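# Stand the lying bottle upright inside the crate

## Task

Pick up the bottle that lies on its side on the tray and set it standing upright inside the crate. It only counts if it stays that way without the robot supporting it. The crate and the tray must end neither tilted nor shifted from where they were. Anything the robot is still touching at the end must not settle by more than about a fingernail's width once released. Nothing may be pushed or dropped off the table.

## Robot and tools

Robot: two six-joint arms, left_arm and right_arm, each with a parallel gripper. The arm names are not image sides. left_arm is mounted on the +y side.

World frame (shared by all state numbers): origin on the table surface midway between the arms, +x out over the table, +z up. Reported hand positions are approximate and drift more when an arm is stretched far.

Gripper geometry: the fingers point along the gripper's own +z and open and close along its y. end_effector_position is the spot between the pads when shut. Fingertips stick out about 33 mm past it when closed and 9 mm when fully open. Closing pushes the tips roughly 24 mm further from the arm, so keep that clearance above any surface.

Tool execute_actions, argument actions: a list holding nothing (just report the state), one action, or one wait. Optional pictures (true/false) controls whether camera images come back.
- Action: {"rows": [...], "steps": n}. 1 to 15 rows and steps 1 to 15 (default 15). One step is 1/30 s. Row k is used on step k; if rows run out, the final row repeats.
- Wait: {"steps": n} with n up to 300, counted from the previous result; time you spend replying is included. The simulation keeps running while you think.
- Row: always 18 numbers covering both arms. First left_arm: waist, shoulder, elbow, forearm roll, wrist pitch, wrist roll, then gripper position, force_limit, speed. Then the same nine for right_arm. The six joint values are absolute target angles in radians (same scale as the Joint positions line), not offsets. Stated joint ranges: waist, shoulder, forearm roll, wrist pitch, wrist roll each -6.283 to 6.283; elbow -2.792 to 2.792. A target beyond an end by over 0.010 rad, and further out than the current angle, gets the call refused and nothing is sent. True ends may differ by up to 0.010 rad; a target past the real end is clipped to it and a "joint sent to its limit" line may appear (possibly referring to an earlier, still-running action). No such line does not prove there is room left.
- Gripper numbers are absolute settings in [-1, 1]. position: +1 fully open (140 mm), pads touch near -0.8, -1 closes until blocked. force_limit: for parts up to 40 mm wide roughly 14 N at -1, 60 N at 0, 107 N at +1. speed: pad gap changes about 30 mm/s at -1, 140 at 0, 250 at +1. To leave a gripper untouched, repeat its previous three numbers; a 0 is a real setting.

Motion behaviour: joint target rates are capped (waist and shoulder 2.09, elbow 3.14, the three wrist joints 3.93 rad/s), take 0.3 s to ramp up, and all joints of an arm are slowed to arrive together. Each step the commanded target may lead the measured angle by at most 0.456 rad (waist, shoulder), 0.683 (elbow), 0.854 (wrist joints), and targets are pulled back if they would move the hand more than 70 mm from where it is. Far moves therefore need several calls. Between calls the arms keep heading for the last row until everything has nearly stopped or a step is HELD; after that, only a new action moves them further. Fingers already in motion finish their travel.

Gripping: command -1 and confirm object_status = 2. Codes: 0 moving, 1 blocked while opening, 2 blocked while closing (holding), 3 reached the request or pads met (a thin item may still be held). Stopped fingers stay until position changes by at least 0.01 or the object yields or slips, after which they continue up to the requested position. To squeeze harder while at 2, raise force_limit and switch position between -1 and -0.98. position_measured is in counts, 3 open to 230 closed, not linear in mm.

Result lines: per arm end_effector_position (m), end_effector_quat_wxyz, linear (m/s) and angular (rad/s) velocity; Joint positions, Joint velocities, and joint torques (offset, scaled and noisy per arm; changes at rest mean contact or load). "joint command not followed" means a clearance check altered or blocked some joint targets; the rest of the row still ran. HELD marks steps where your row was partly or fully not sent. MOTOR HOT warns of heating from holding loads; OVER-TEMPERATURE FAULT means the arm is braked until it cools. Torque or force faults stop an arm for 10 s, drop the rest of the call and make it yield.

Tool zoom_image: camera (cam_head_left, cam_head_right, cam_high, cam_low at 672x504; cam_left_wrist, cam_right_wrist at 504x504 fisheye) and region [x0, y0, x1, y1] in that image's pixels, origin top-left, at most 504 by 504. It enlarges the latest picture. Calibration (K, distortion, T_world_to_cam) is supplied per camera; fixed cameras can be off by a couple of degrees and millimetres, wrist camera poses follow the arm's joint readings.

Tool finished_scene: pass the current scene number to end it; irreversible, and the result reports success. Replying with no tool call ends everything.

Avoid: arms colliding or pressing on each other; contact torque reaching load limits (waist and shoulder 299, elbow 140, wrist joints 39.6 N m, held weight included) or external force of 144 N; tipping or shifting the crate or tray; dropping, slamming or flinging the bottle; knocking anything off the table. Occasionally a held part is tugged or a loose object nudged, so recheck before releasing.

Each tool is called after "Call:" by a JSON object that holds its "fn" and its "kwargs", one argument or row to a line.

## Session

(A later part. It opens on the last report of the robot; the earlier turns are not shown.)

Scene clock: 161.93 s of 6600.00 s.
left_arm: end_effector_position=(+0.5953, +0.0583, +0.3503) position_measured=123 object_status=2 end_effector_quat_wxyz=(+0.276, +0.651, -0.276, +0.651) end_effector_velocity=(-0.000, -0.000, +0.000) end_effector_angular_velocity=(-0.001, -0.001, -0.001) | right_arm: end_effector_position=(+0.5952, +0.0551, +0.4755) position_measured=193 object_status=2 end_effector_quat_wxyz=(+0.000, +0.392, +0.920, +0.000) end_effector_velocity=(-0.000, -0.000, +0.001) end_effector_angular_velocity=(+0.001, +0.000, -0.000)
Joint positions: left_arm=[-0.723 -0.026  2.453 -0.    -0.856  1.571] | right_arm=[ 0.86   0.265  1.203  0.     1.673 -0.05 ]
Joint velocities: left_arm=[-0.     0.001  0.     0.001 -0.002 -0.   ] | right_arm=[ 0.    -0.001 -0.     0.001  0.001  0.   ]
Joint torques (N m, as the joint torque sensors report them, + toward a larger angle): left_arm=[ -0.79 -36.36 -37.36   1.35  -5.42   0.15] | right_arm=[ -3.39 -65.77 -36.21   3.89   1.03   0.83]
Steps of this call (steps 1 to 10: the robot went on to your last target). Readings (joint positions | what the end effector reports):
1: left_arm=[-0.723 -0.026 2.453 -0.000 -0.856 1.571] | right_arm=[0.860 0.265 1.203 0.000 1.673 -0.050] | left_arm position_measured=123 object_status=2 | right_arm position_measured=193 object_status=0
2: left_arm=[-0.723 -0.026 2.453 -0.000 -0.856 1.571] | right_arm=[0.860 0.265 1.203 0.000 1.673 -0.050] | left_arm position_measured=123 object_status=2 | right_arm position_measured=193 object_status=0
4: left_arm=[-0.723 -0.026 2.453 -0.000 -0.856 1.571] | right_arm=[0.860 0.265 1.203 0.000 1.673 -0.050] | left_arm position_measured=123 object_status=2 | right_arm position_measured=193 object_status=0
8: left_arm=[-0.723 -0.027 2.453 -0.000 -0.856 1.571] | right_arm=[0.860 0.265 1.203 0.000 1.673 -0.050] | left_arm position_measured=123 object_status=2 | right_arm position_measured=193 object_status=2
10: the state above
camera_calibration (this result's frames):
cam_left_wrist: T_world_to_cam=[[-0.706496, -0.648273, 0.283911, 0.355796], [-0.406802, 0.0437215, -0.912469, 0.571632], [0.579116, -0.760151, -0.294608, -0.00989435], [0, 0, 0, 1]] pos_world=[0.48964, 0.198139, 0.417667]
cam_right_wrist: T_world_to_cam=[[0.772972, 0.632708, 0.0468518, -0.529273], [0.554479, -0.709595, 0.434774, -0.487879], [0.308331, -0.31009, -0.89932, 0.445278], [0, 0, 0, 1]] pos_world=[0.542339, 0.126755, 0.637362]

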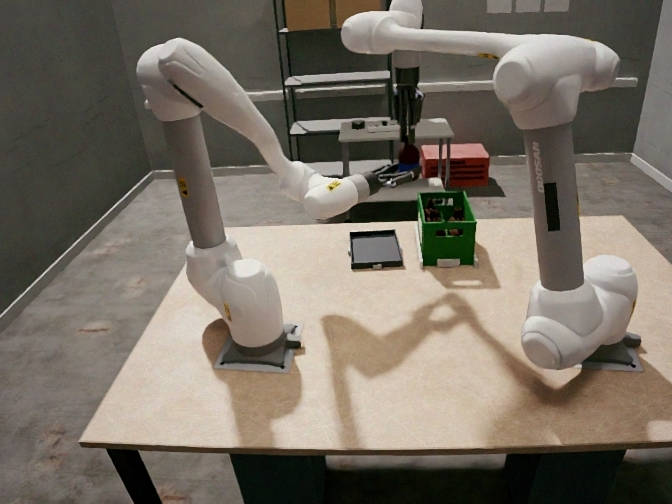

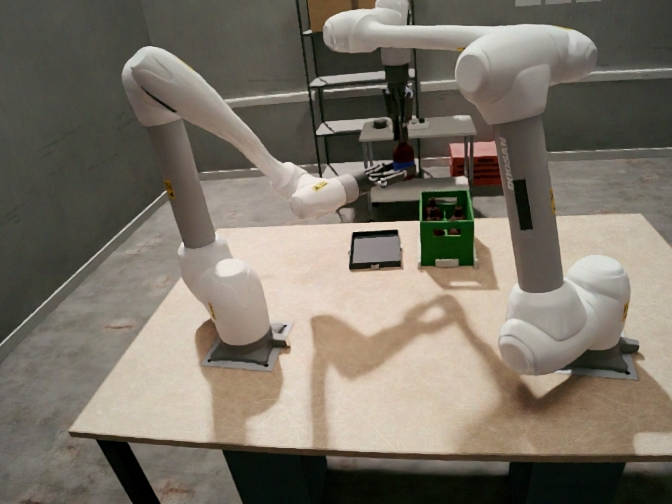

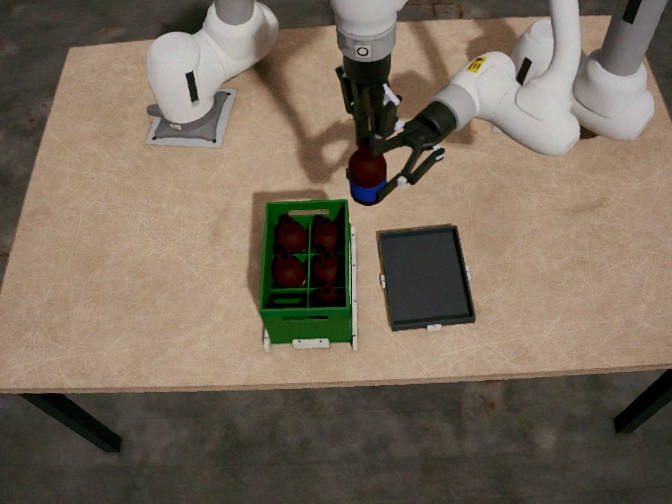

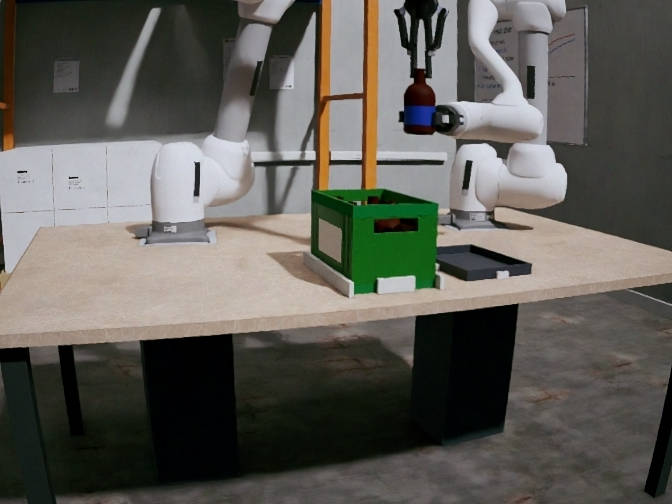

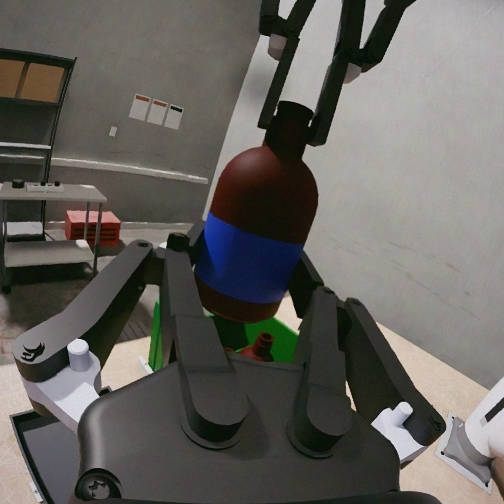

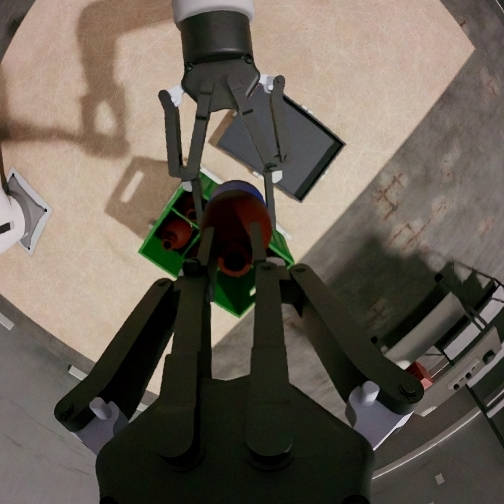

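Call:
{"fn": "execute_actions", "kwargs": {
  "actions": [
    {"rows":[[-0.723,-0.0265,2.453,0,-0.856,1.571,-1,0.3,-0.3,0.8605,0.2653,1.2031,0,1.6732,-0.05,-0.2,0.5,0],[-0.723,-0.0265,2.453,0,-0.856,1.571,-1,0.3,-0.3,0.8605,0.2653,1.2031,0,1.6732,-0.05,-0.2,0.5,0],[-0.723,-0.0265,2.453,0,-0.856,1.571,-1,0.3,-0.3,0.8605,0.2653,1.2031,0,1.6732,-0.05,-0.2,0.5,0],[-0.723,-0.0265,2.453,0,-0.856,1.571,-1,0.3,-0.3,0.8605,0.2653,1.2031,0,1.6732,-0.05,-0.2,0.5,0],[-0.723,-0.0265,2.453,0,-0.856,1.571,-1,0.3,-0.3,0.8605,0.2653,1.2031,0,1.6732,-0.05,-0.2,0.5,0],[-0.723,-0.0265,2.453,0,-0.856,1.571,-1,0.3,-0.3,0.8605,0.2653,1.2031,0,1.6732,-0.05,-0.2,0.5,0],[-0.723,-0.0265,2.453,0,-0.856,1.571,-1,0.3,-0.3,0.8495,0.2643,1.2121,0,1.6652,-0.05,-0.2,0.5,0]]}
  ],
  "pictures": false
}}

Call:
{"fn": "execute_actions", "kwargs": {
  "actions": [
    {"rows":[[-0.723,-0.0265,2.453,0,-0.856,1.571,-1,0.3,-0.3,0.8495,0.2643,1.2121,0,1.6652,-0.05,-1,0.5,-0.5]]}
  ],
  "pictures": false
}}

Call:
{"fn": "execute_actions", "kwargs": {
  "actions": [
    {"steps":8}
  ]
}}

Call:
{"fn": "zoom_image", "kwargs": {
  "camera": "cam_low",
  "region": [350, 0, 510, 150]
}}

Scene clock: 183.30 s of 6600.00 s.
left_arm: end_effector_position=(+0.5953, +0.0583, +0.3503) position_measured=123 object_status=2 end_effector_quat_wxyz=(+0.276, +0.651, -0.276, +0.651) end_effector_velocity=(-0.000, +0.000, -0.000) end_effector_angular_velocity=(+0.000, -0.000, +0.000) | right_arm: end_effector_position=(+0.6004, +0.0493, +0.4711) position_measured=154 object_status=3 end_effector_quat_wxyz=(-0.000, +0.397, +0.918, -0.000) end_effector_velocity=(+0.001, -0.001, -0.001) end_effector_angular_velocity=(+0.001, -0.000, -0.002)
Joint positions: left_arm=[-0.723 -0.027  2.453 -0.    -0.856  1.571] | right_arm=[ 0.85   0.264  1.212  0.     1.665 -0.05 ]
Joint velocities: left_arm=[ 0.001 -0.     0.     0.001  0.    -0.   ] | right_arm=[-0.002 -0.001  0.002  0.    -0.002  0.   ]
Joint torques (N m, as the joint torque sensors report them, + toward a larger angle): left_arm=[ -5.41 -30.58 -32.15   2.68  -3.32   0.71] | right_arm=[ -3.88 -68.41 -39.83   3.85  -0.2    0.83]
Steps of this call (steps 1 to 15: the robot went on to your last target; steps 16 to 90: nothing new was sent; then 17.87 s passed at rest; steps 91 to 105: all 15 steps of this action). Readings (joint positions | what the end effector reports):
91: left_arm=[-0.723 -0.027 2.453 -0.000 -0.856 1.571] | right_arm=[0.860 0.265 1.203 0.000 1.673 -0.050] | left_arm position_measured=123 object_status=2 | right_arm position_measured=193 object_status=0
92: left_arm=[-0.723 -0.027 2.453 -0.000 -0.856 1.571] | right_arm=[0.860 0.265 1.203 0.000 1.673 -0.050] | left_arm position_measured=123 object_status=2 | right_arm position_measured=193 object_status=0
94: left_arm=[-0.723 -0.027 2.453 -0.000 -0.856 1.571] | right_arm=[0.860 0.265 1.203 0.000 1.673 -0.050] | left_arm position_measured=123 object_status=2 | right_arm position_measured=176 object_status=0
98: left_arm=[-0.723 -0.027 2.453 -0.000 -0.856 1.571] | right_arm=[0.858 0.265 1.205 0.000 1.672 -0.050] | left_arm position_measured=123 object_status=2 | right_arm position_measured=154 object_status=0
105: the state above

Scene clock: 183.80 s of 6600.00 s.
left_arm: end_effector_position=(+0.5953, +0.0583, +0.3503) position_measured=123 object_status=2 end_effector_quat_wxyz=(+0.276, +0.651, -0.276, +0.651) end_effector_velocity=(-0.000, -0.000, +0.001) end_effector_angular_velocity=(-0.000, -0.002, -0.001) | right_arm: end_effector_position=(+0.6005, +0.0493, +0.4712) position_measured=193 object_status=0 end_effector_quat_wxyz=(+0.000, +0.397, +0.918, +0.000) end_effector_velocity=(+0.000, -0.001, +0.001) end_effector_angular_velocity=(-0.001, -0.002, -0.000)
Joint positions: left_arm=[-0.723 -0.027  2.453 -0.    -0.856  1.571] | right_arm=[ 0.849  0.264  1.212  0.     1.665 -0.05 ]
Joint velocities: left_arm=[ 0.     0.    -0.     0.001 -0.001  0.   ] | right_arm=[-0.     0.    -0.002 -0.002  0.001  0.   ]
Joint torques (N m, as the joint torque sensors report them, + toward a larger angle): left_arm=[  1.25 -34.84 -37.76   0.1   -4.99  -0.14] | right_arm=[ -3.53 -67.42 -35.35   3.71   2.41   0.76]
Steps of this call (steps 1 to 15: all 15 steps of this action). Readings (joint positions | what the end effector reports):
1: left_arm=[-0.723 -0.027 2.453 -0.000 -0.856 1.571] | right_arm=[0.850 0.264 1.212 0.000 1.665 -0.050] | left_arm position_measured=123 object_status=2 | right_arm position_measured=154 object_status=0
2: left_arm=[-0.723 -0.027 2.453 -0.000 -0.856 1.571] | right_arm=[0.850 0.264 1.212 0.000 1.665 -0.050] | left_arm position_measured=123 object_status=2 | right_arm position_measured=156 object_status=0
4: left_arm=[-0.723 -0.027 2.453 -0.000 -0.856 1.571] | right_arm=[0.850 0.264 1.212 0.000 1.665 -0.050] | left_arm position_measured=123 object_status=2 | right_arm position_measured=165 object_status=0
8: left_arm=[-0.723 -0.027 2.453 -0.000 -0.856 1.571] | right_arm=[0.850 0.264 1.212 0.000 1.665 -0.050] | left_arm position_measured=123 object_status=2 | right_arm position_measured=183 object_status=0
15: the state above

Scene clock: 184.07 s of 6600.00 s.
left_arm: end_effector_position=(+0.5953, +0.0583, +0.3503) position_measured=123 object_status=2 end_effector_quat_wxyz=(+0.276, +0.651, -0.276, +0.651) end_effector_velocity=(+0.000, -0.000, +0.001) end_effector_angular_velocity=(-0.000, -0.003, -0.001) | right_arm: end_effector_position=(+0.6005, +0.0492, +0.4712) position_measured=193 object_status=2 end_effector_quat_wxyz=(+0.000, +0.397, +0.918, +0.000) end_effector_velocity=(-0.000, -0.000, -0.001) end_effector_angular_velocity=(-0.001, +0.002, -0.000)
Joint positions: left_arm=[-0.723 -0.027  2.453  0.    -0.856  1.571] | right_arm=[ 0.849  0.264  1.212  0.     1.665 -0.05 ]
Joint velocities: left_arm=[-0.    -0.    -0.001  0.001 -0.001  0.002] | right_arm=[0.    0.001 0.001 0.001 0.    0.   ]
Joint torques (N m, as the joint torque sensors report them, + toward a larger angle): left_arm=[  1.7  -35.22 -37.68  -0.19  -5.36  -0.06] | right_arm=[ -3.85 -66.3  -34.48   3.84   2.9    0.72]
Steps of this call (steps 1 to 8: the robot went on to your last target). Readings (joint positions | what the end effector reports):
1: left_arm=[-0.723 -0.027 2.453 -0.000 -0.856 1.571] | right_arm=[0.849 0.264 1.212 0.000 1.665 -0.050] | left_arm position_measured=123 object_status=2 | right_arm position_measured=193 object_status=2
2: left_arm=[-0.723 -0.027 2.453 -0.000 -0.856 1.571] | right_arm=[0.849 0.264 1.212 0.000 1.665 -0.050] | left_arm position_measured=123 object_status=2 | right_arm position_measured=193 object_status=2
4: left_arm=[-0.723 -0.027 2.453 0.000 -0.856 1.571] | right_arm=[0.849 0.264 1.212 0.000 1.665 -0.050] | left_arm position_measured=123 object_status=2 | right_arm position_measured=193 object_status=2
8: the state above
camera_calibration (this result's frames):
cam_left_wrist: T_world_to_cam=[[-0.706506, -0.648266, 0.283901, 0.355809], [-0.40673, 0.0436491, -0.912505, 0.57165], [0.579154, -0.760162, -0.294508, -0.00994183], [0, 0, 0, 1]] pos_world=[0.489647, 0.19815, 0.417691]
cam_right_wrist: T_world_to_cam=[[0.779887, 0.624171, 0.0467586, -0.533154], [0.546671, -0.715624, 0.434779, -0.488128], [0.304838, -0.313517, -0.899323, 0.440225], [0, 0, 0, 1]] pos_world=[0.548448, 0.121481, 0.633061]

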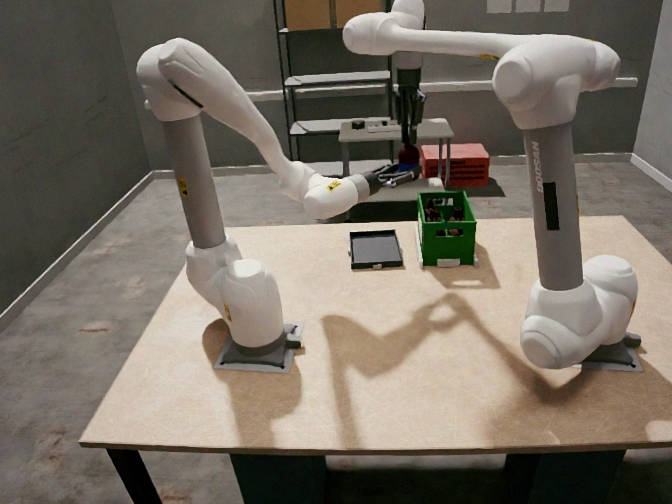

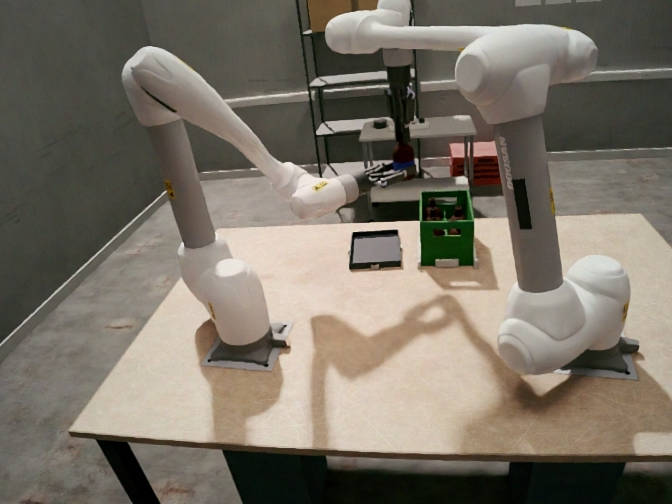

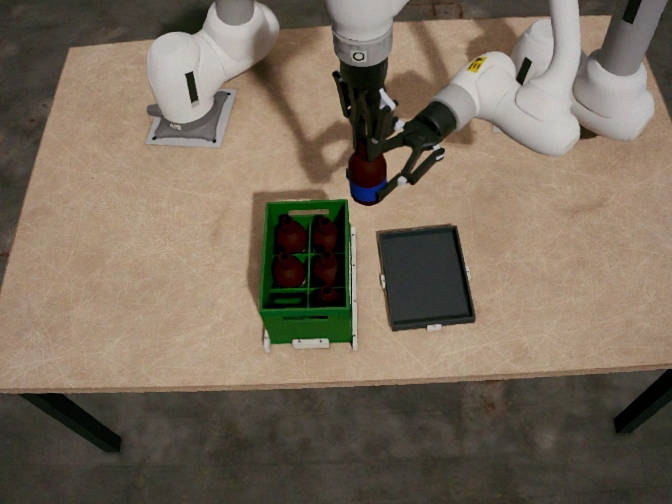

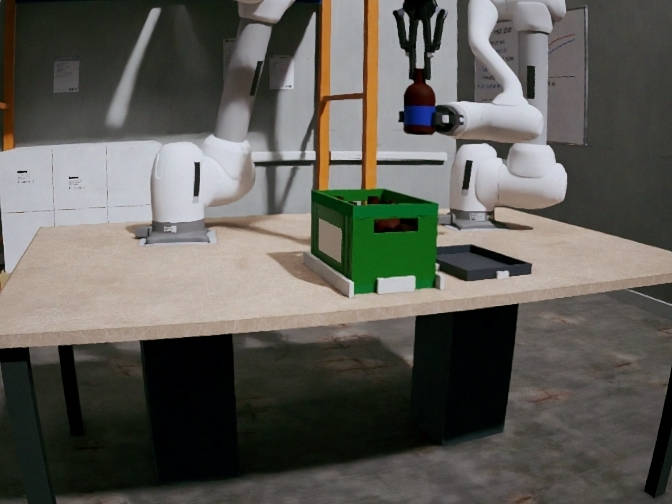

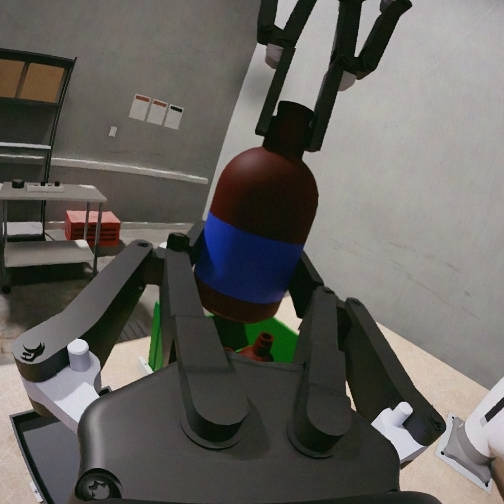

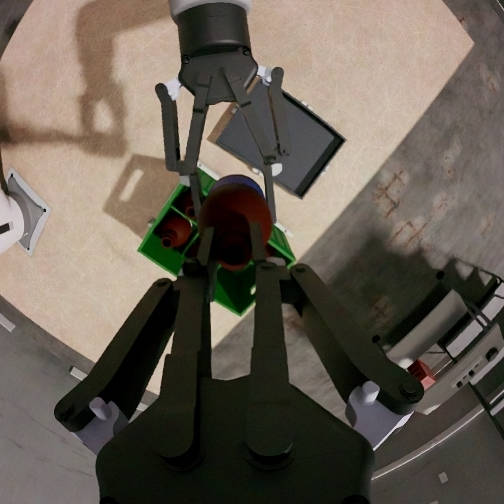

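Region (350, 0, 510, 150) of cam_low's 672x504 image, scaled by 3.150, with more detail than that image has; it fills the top 472 rows of this view, and the rest is white.

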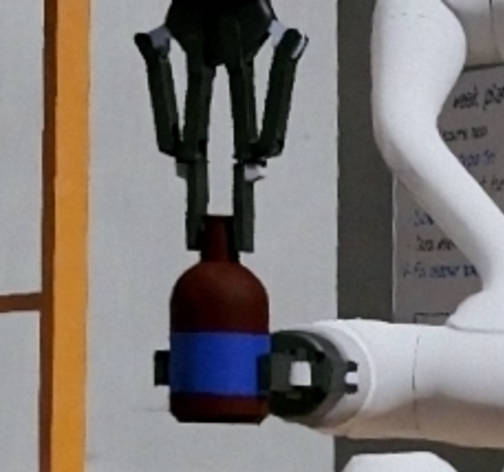

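Call:
{"fn": "execute_actions", "kwargs": {
  "actions": [
    {"rows":[[-0.723,-0.0265,2.453,0,-0.856,1.571,1,0.3,0,0.8495,0.2643,1.2121,0,1.6652,-0.05,-1,0.5,-0.5]]}
  ],
  "pictures": false
}}

Call:
{"fn": "execute_actions", "kwargs": {
  "actions": [
    {"rows":[[-0.723,-0.0265,2.453,0,-0.856,1.571,1,0.3,0,0.8,0.27,1.2121,0,1.6595,-0.05,-1,0.5,-0.5],[-0.723,-0.0265,2.453,0,-0.856,1.571,1,0.3,0,0.78,0.27,1.2121,0,1.6595,-0.05,-1,0.5,-0.5],[-0.723,-0.0265,2.453,0,-0.856,1.571,1,0.3,0,0.76,0.27,1.2121,0,1.6595,-0.05,-1,0.5,-0.5],[-0.723,-0.0265,2.453,0,-0.856,1.571,1,0.3,0,0.74,0.27,1.2121,0,1.6595,-0.05,-1,0.5,-0.5],[-0.723,-0.0265,2.453,0,-0.856,1.571,1,0.3,0,0.72,0.27,1.2121,0,1.6595,-0.05,-1,0.5,-0.5],[-0.723,-0.0265,2.453,0,-0.856,1.571,1,0.3,0,0.7,0.27,1.2121,0,1.6595,-0.05,-1,0.5,-0.5],[-0.723,-0.0265,2.453,0,-0.856,1.571,1,0.3,0,0.7,0.27,1.2121,0,1.6595,-0.05,-1,0.5,-0.5],[-0.723,-0.0265,2.453,0,-0.856,1.571,1,0.3,0,0.7,0.27,1.2121,0,1.6595,-0.05,-1,0.5,-0.5],[-0.723,-0.0265,2.453,0,-0.856,1.571,1,0.3,0,0.7,0.27,1.2121,0,1.6595,-0.05,-1,0.5,-0.5],[-0.4,-0.0265,2.453,0,-0.856,1.571,1,0.3,0,0.5526,0.3265,1.2225,0,1.5926,-0.378,-1,0.5,-0.5]]}
  ],
  "pictures": false
}}

Call:
{"fn": "execute_actions", "kwargs": {
  "actions": [
    {"steps":25}
  ]
}}

Scene clock: 202.23 s of 6600.00 s.
left_arm: end_effector_position=(+0.5953, +0.0584, +0.3503) position_measured=22 object_status=0 end_effector_quat_wxyz=(+0.276, +0.651, -0.276, +0.651) end_effector_velocity=(+0.000, +0.000, +0.001) end_effector_angular_velocity=(-0.001, -0.002, +0.000) | right_arm: end_effector_position=(+0.6005, +0.0492, +0.4711) position_measured=193 object_status=2 end_effector_quat_wxyz=(-0.000, +0.397, +0.918, -0.000) end_effector_velocity=(+0.001, -0.000, +0.000) end_effector_angular_velocity=(-0.000, -0.002, -0.000)
Joint positions: left_arm=[-0.723 -0.026  2.453 -0.    -0.856  1.571] | right_arm=[ 0.849  0.264  1.212  0.     1.665 -0.05 ]
Joint velocities: left_arm=[ 0.    -0.001 -0.001 -0.     0.     0.001] | right_arm=[-0.     0.    -0.001 -0.001 -0.     0.   ]
Joint torques (N m, as the joint torque sensors report them, + toward a larger angle): left_arm=[ -4.5  -28.09 -31.02   2.74  -2.22   0.44] | right_arm=[ -4.35 -71.02 -43.     3.77  -0.32   0.71]
Steps of this call (steps 1 to 15: the robot went on to your last target; steps 16 to 90: nothing new was sent; then 14.67 s passed at rest; steps 91 to 105: all 15 steps of this action). Readings (joint positions | what the end effector reports):
91: left_arm=[-0.723 -0.026 2.453 0.000 -0.856 1.571] | right_arm=[0.849 0.264 1.212 0.000 1.665 -0.050] | left_arm position_measured=123 object_status=0 | right_arm position_measured=193 object_status=2
92: left_arm=[-0.723 -0.026 2.453 -0.000 -0.856 1.571] | right_arm=[0.849 0.264 1.212 0.000 1.665 -0.050] | left_arm position_measured=123 object_status=0 | right_arm position_measured=193 object_status=2
94: left_arm=[-0.723 -0.026 2.453 -0.000 -0.856 1.571] | right_arm=[0.849 0.264 1.212 0.000 1.666 -0.050] | left_arm position_measured=105 object_status=0 | right_arm position_measured=193 object_status=2
98: left_arm=[-0.723 -0.026 2.453 -0.000 -0.856 1.571] | right_arm=[0.849 0.264 1.212 0.000 1.666 -0.050] | left_arm position_measured=75 object_status=0 | right_arm position_measured=193 object_status=2
105: the state above

Scene clock: 202.73 s of 6600.00 s.
left_arm: end_effector_position=(+0.6316, +0.1007, +0.3503) position_measured=3 object_status=3 end_effector_quat_wxyz=(+0.249, +0.662, -0.249, +0.662) end_effector_velocity=(+0.289, +0.366, -0.000) end_effector_angular_velocity=(+0.001, -0.000, +0.682) | right_arm: end_effector_position=(+0.7101, -0.0645, +0.4467) position_measured=193 object_status=2 end_effector_quat_wxyz=(-0.000, +0.430, +0.903, -0.000) end_effector_velocity=(+0.311, -0.262, -0.181) end_effector_angular_velocity=(-0.003, +0.009, +0.689)
Joint positions: left_arm=[-0.641 -0.026  2.453  0.    -0.856  1.571] | right_arm=[ 0.635  0.294  1.217  0.     1.631 -0.191]
Joint velocities: left_arm=[ 0.682  0.     0.001  0.001 -0.001  0.   ] | right_arm=[-0.512  0.215  0.039  0.001 -0.245 -1.201]
Joint torques (N m, as the joint torque sensors report them, + toward a larger angle): left_arm=[ -7.49 -24.   -31.47   2.76  -2.21   0.42] | right_arm=[ -2.8  -84.58 -47.17   3.82  -0.05   0.65]
Steps of this call (steps 1 to 15: all 15 steps of this action). Readings (joint positions | what the end effector reports):
1: left_arm=[-0.723 -0.026 2.453 -0.000 -0.856 1.571] | right_arm=[0.849 0.264 1.212 0.000 1.665 -0.050] | left_arm position_measured=14 object_status=0 | right_arm position_measured=193 object_status=2
2: left_arm=[-0.723 -0.026 2.453 -0.000 -0.856 1.571] | right_arm=[0.846 0.265 1.212 0.000 1.665 -0.050] | left_arm position_measured=7 object_status=0 | right_arm position_measured=193 object_status=2
4: left_arm=[-0.723 -0.026 2.453 -0.000 -0.856 1.571] | right_arm=[0.818 0.267 1.212 0.000 1.662 -0.050] | left_arm position_measured=3 object_status=0 | right_arm position_measured=193 object_status=2
8: left_arm=[-0.723 -0.026 2.453 -0.000 -0.856 1.571] | right_arm=[0.738 0.270 1.212 0.000 1.660 -0.050] | left_arm position_measured=3 object_status=3 | right_arm position_measured=193 object_status=2
15: the state above

Scene clock: 203.57 s of 6600.00 s.
left_arm: end_effector_position=(+0.7173, +0.2411, +0.3503) position_measured=3 object_status=3 end_effector_quat_wxyz=(+0.167, +0.687, -0.167, +0.687) end_effector_velocity=(+0.000, +0.001, +0.000) end_effector_angular_velocity=(-0.002, -0.001, +0.002) | right_arm: end_effector_position=(+0.7574, -0.1103, +0.4194) position_measured=193 object_status=2 end_effector_quat_wxyz=(-0.000, +0.382, +0.924, -0.000) end_effector_velocity=(-0.000, -0.000, -0.001) end_effector_angular_velocity=(-0.000, +0.001, +0.000)
Joint positions: left_arm=[-0.4   -0.026  2.453  0.    -0.856  1.571] | right_arm=[ 0.553  0.326  1.223 -0.     1.593 -0.378]
Joint velocities: left_arm=[ 0.001  0.    -0.    -0.002 -0.002 -0.   ] | right_arm=[ 0.     0.     0.001  0.    -0.    -0.   ]
Joint torques (N m, as the joint torque sensors report them, + toward a larger angle): left_arm=[ -4.4  -28.93 -30.8    2.62  -2.31   0.65] | right_arm=[ -3.39 -77.59 -42.76   3.86  -0.4    0.84]
Steps of this call (steps 1 to 25: the robot went on to your last target). Readings (joint positions | what the end effector reports):
1: left_arm=[-0.619 -0.026 2.453 0.000 -0.856 1.571] | right_arm=[0.618 0.301 1.218 0.000 1.623 -0.231] | left_arm position_measured=3 object_status=3 | right_arm position_measured=193 object_status=2
2: left_arm=[-0.597 -0.026 2.453 0.000 -0.856 1.571] | right_arm=[0.601 0.308 1.219 0.000 1.615 -0.269] | left_arm position_measured=3 object_status=3 | right_arm position_measured=193 object_status=2
4: left_arm=[-0.554 -0.026 2.453 0.000 -0.856 1.571] | right_arm=[0.572 0.319 1.221 0.000 1.601 -0.335] | left_arm position_measured=3 object_status=3 | right_arm position_measured=193 object_status=2
8: left_arm=[-0.467 -0.026 2.453 0.000 -0.856 1.571] | right_arm=[0.554 0.326 1.222 -0.000 1.593 -0.376] | left_arm position_measured=3 object_status=3 | right_arm position_measured=193 object_status=2
25: the state above
camera_calibration (this result's frames):
cam_left_wrist: T_world_to_cam=[[-0.464222, -0.838987, 0.283898, 0.432726], [-0.399571, -0.0876853, -0.912499, 0.639818], [0.790469, -0.53704, -0.29453, -0.147026], [0, 0, 0, 1]] pos_world=[0.572754, 0.340196, 0.417679]
cam_right_wrist: T_world_to_cam=[[0.760105, 0.648121, 0.0466938, -0.5359], [0.568677, -0.698259, 0.434788, -0.680333], [0.314399, -0.303931, -0.899321, 0.289649], [0, 0, 0, 1]] pos_world=[0.703164, -0.0396873, 0.581311]

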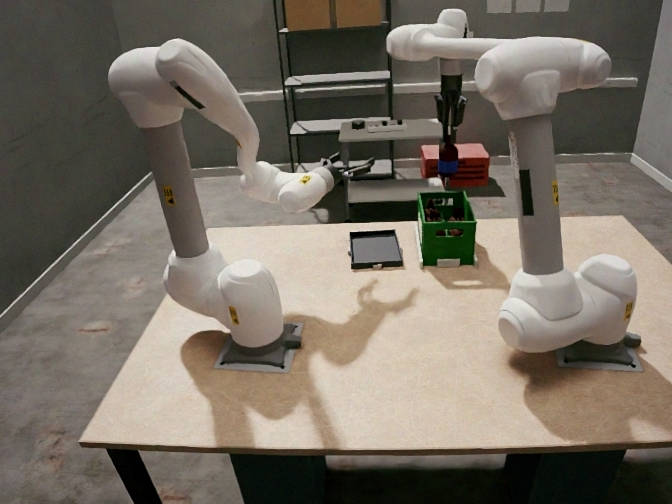

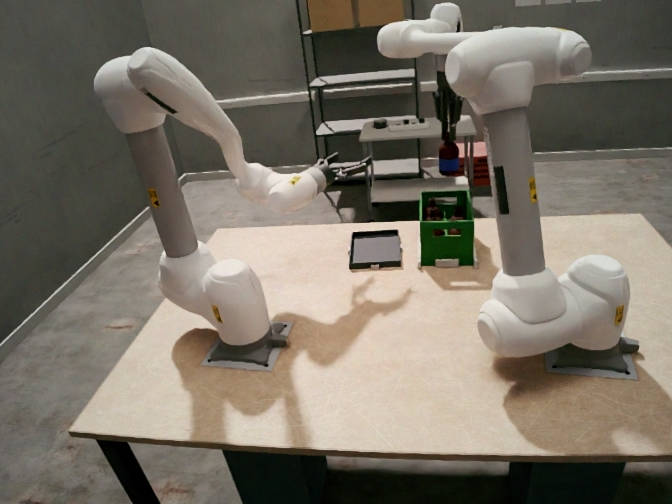

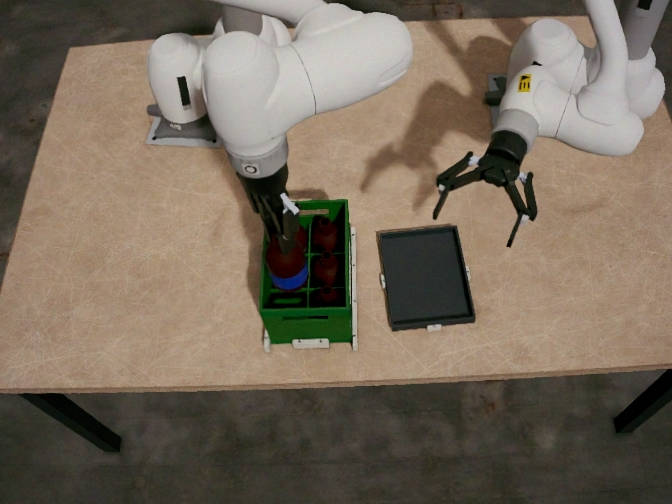

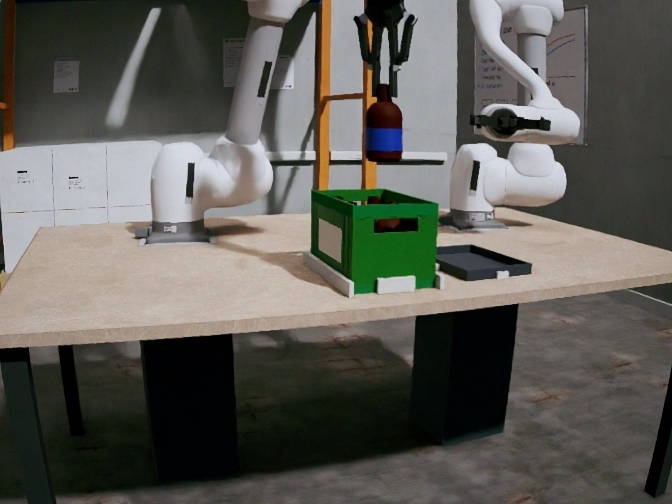

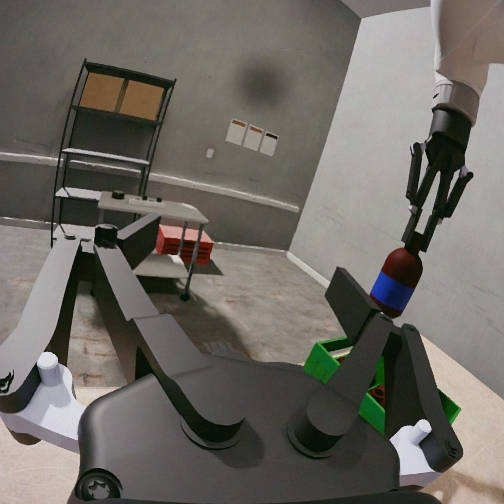

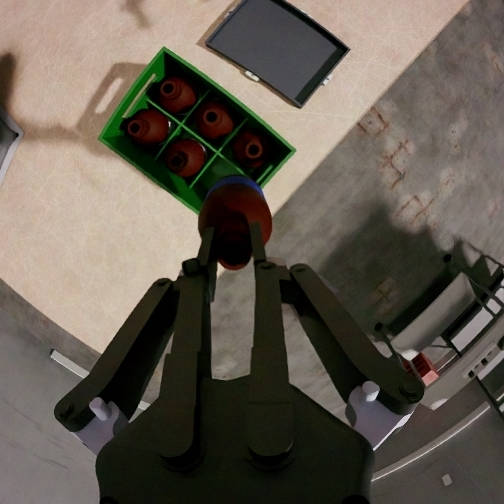

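Call:
{"fn": "zoom_image", "kwargs": {
  "camera": "cam_right_wrist",
  "region": [80, 30, 320, 270]
}}

Region (80, 30, 320, 270) of cam_right_wrist's 504x504 image, scaled by 2.100, with more detail than that image has.

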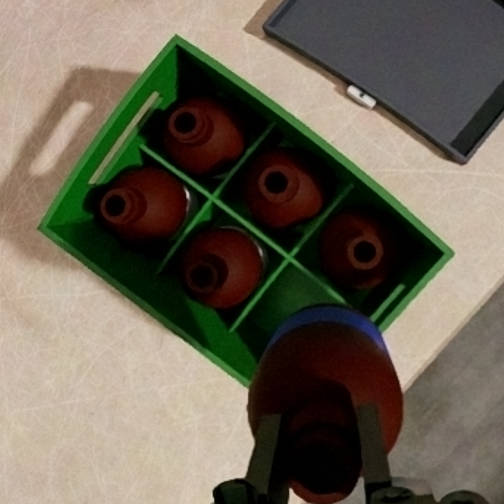

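Call:
{"fn": "execute_actions", "kwargs": {
  "actions": [
    {"rows":[[-0.4,-0.0265,2.453,0,-0.856,1.571,1,0.3,0,0.5411,0.2898,1.3519,0,1.4999,-0.389,-1,0.5,-0.5]]}
  ],
  "pictures": false
}}

Call:
{"fn": "execute_actions", "kwargs": {
  "actions": [
    {"steps":10}
  ]
}}

Call:
{"fn": "zoom_image", "kwargs": {
  "camera": "cam_right_wrist",
  "region": [80, 30, 320, 270]
}}

Call:
{"fn": "zoom_image", "kwargs": {
  "camera": "cam_high",
  "region": [200, 180, 400, 370]
}}

Scene clock: 221.33 s of 6600.00 s.
left_arm: end_effector_position=(+0.7173, +0.2411, +0.3503) position_measured=3 object_status=3 end_effector_quat_wxyz=(+0.167, +0.687, -0.167, +0.687) end_effector_velocity=(+0.000, -0.000, -0.001) end_effector_angular_velocity=(-0.001, +0.001, +0.000) | right_arm: end_effector_position=(+0.7400, -0.1270, +0.3745) position_measured=193 object_status=2 end_effector_quat_wxyz=(-0.000, +0.383, +0.924, -0.000) end_effector_velocity=(-0.000, +0.001, -0.001) end_effector_angular_velocity=(+0.002, +0.002, -0.000)
Joint positions: left_arm=[-0.4   -0.026  2.453 -0.    -0.856  1.571] | right_arm=[ 0.541  0.29   1.352 -0.     1.5   -0.389]
Joint velocities: left_arm=[-0.     0.001 -0.    -0.     0.    -0.001] | right_arm=[-0.     0.     0.001  0.002 -0.001 -0.   ]
Joint torques (N m, as the joint torque sensors report them, + toward a larger angle): left_arm=[ -3.69 -29.13 -30.85   2.69  -2.14   0.67] | right_arm=[ -3.88 -74.49 -42.93   3.85  -0.41   0.67]
Steps of this call (steps 1 to 15: the robot went on to your last target; steps 16 to 90: nothing new was sent; then 14.27 s passed at rest; steps 91 to 105: all 15 steps of this action). Readings (joint positions | what the end effector reports):
91: left_arm=[-0.400 -0.026 2.453 -0.000 -0.856 1.571] | right_arm=[0.553 0.326 1.223 -0.000 1.592 -0.378] | left_arm position_measured=3 object_status=3 | right_arm position_measured=193 object_status=2
92: left_arm=[-0.400 -0.026 2.453 -0.000 -0.856 1.571] | right_arm=[0.552 0.325 1.228 -0.000 1.588 -0.379] | left_arm position_measured=3 object_status=3 | right_arm position_measured=193 object_status=2
94: left_arm=[-0.400 -0.026 2.453 -0.000 -0.856 1.571] | right_arm=[0.548 0.313 1.273 -0.000 1.557 -0.382] | left_arm position_measured=3 object_status=3 | right_arm position_measured=193 object_status=2
98: left_arm=[-0.400 -0.026 2.453 -0.000 -0.856 1.571] | right_arm=[0.541 0.291 1.348 -0.000 1.503 -0.389] | left_arm position_measured=3 object_status=3 | right_arm position_measured=193 object_status=2
105: the state above

Scene clock: 221.67 s of 6600.00 s.
left_arm: end_effector_position=(+0.7173, +0.2411, +0.3503) position_measured=3 object_status=3 end_effector_quat_wxyz=(+0.167, +0.687, -0.167, +0.687) end_effector_velocity=(+0.000, +0.000, -0.000) end_effector_angular_velocity=(-0.001, +0.001, +0.002) | right_arm: end_effector_position=(+0.7400, -0.1270, +0.3745) position_measured=193 object_status=2 end_effector_quat_wxyz=(-0.000, +0.383, +0.924, -0.000) end_effector_velocity=(+0.000, -0.000, +0.000) end_effector_angular_velocity=(-0.000, -0.000, -0.000)
Joint positions: left_arm=[-0.4   -0.026  2.453 -0.    -0.856  1.571] | right_arm=[ 0.541  0.29   1.352 -0.     1.5   -0.389]
Joint velocities: left_arm=[ 0.     0.001 -0.    -0.002 -0.    -0.   ] | right_arm=[-0.  0. -0. -0.  0.  0.]
Joint torques (N m, as the joint torque sensors report them, + toward a larger angle): left_arm=[ -4.46 -28.32 -29.94   2.42  -2.22   0.49] | right_arm=[ -3.6  -73.81 -43.02   3.83  -0.48   0.84]
Steps of this call (steps 1 to 10: the robot went on to your last target). Readings (joint positions | what the end effector reports):
1: left_arm=[-0.400 -0.026 2.453 -0.000 -0.856 1.571] | right_arm=[0.541 0.290 1.352 -0.000 1.500 -0.389] | left_arm position_measured=3 object_status=3 | right_arm position_measured=193 object_status=2
2: left_arm=[-0.400 -0.026 2.453 -0.000 -0.856 1.571] | right_arm=[0.541 0.290 1.352 -0.000 1.500 -0.389] | left_arm position_measured=3 object_status=3 | right_arm position_measured=193 object_status=2
4: left_arm=[-0.400 -0.026 2.453 -0.000 -0.856 1.571] | right_arm=[0.541 0.290 1.352 -0.000 1.500 -0.389] | left_arm position_measured=3 object_status=3 | right_arm position_measured=193 object_status=2
8: left_arm=[-0.400 -0.026 2.453 -0.000 -0.856 1.571] | right_arm=[0.541 0.290 1.352 -0.000 1.500 -0.389] | left_arm position_measured=3 object_status=3 | right_arm position_measured=193 object_status=2
10: the state above
camera_calibration (this result's frames):
cam_left_wrist: T_world_to_cam=[[-0.464185, -0.839004, 0.283909, 0.432723], [-0.399572, -0.087712, -0.912496, 0.63983], [0.79049, -0.537009, -0.294528, -0.147046], [0, 0, 0, 1]] pos_world=[0.57276, 0.340213, 0.417679]
cam_right_wrist: T_world_to_cam=[[0.760428, 0.647742, 0.0466874, -0.510026], [0.568332, -0.698541, 0.434786, -0.662381], [0.314242, -0.304089, -0.899323, 0.249763], [0, 0, 0, 1]] pos_world=[0.685804, -0.0563844, 0.536423]

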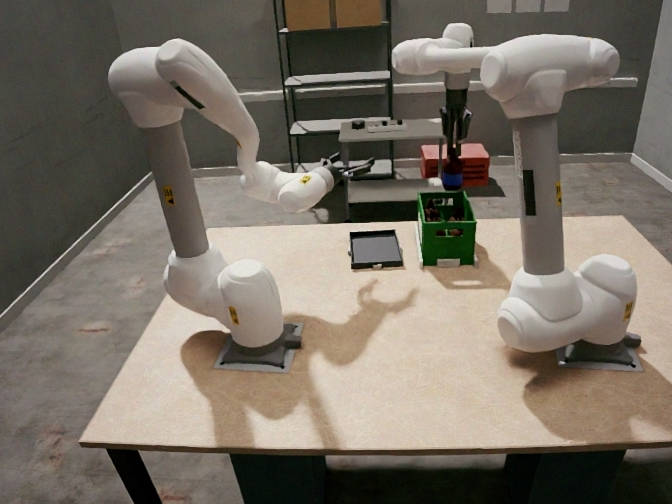

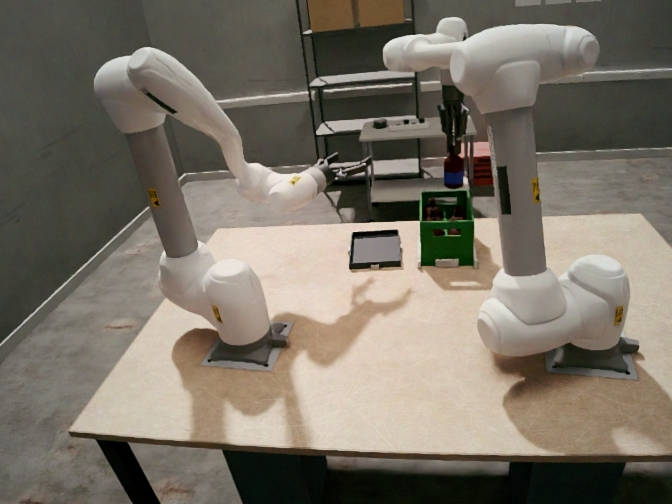

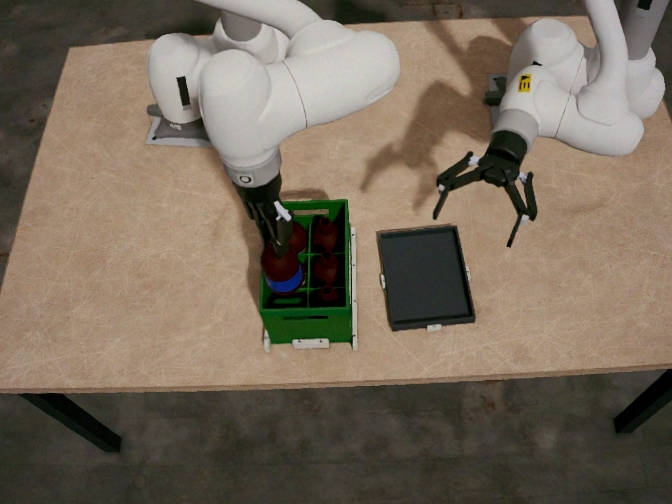

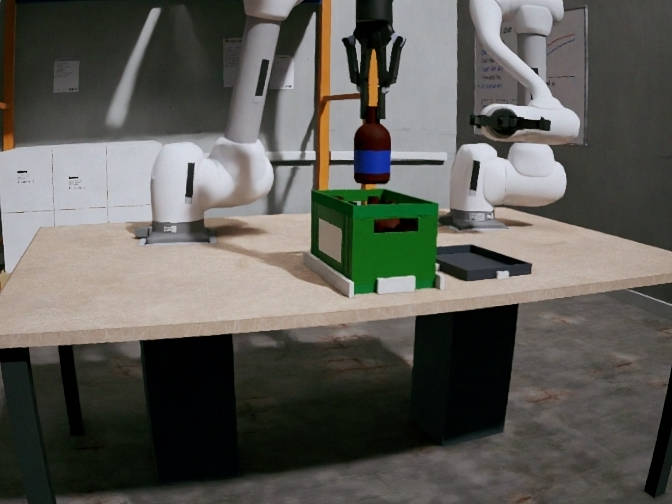

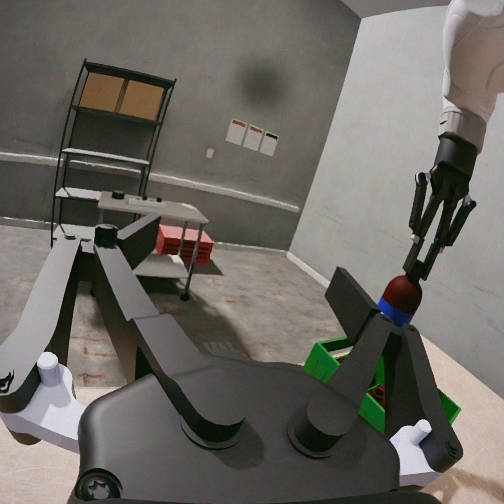

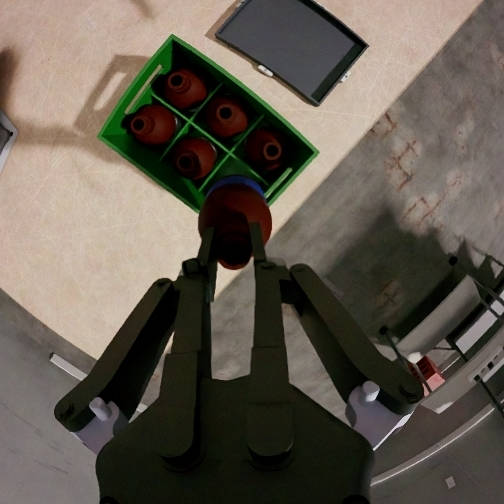

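Region (80, 30, 320, 270) of cam_right_wrist's 504x504 image, scaled by 2.100, with more detail than that image has.

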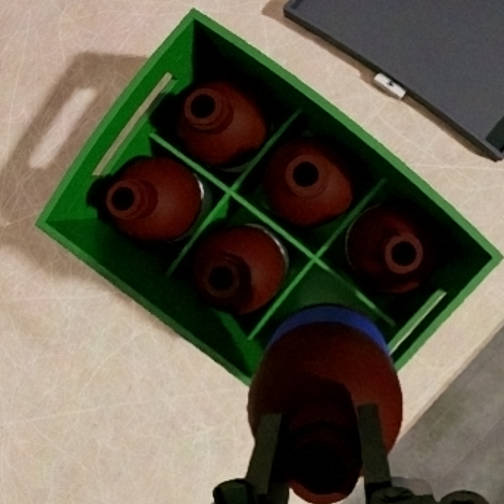

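Region (200, 180, 400, 370) of cam_high's 672x504 image, scaled by 2.520, with more detail than that image has; it fills the top 479 rows of this view, and the rest is white.

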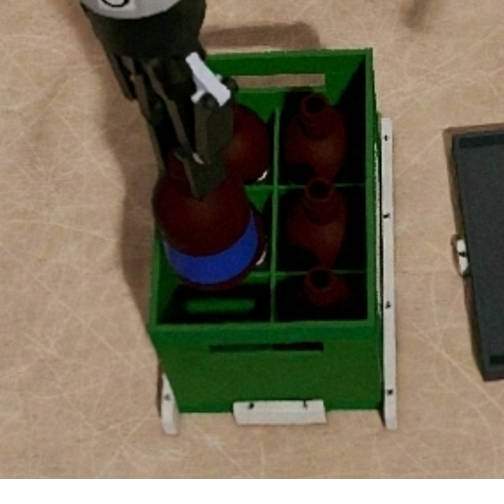

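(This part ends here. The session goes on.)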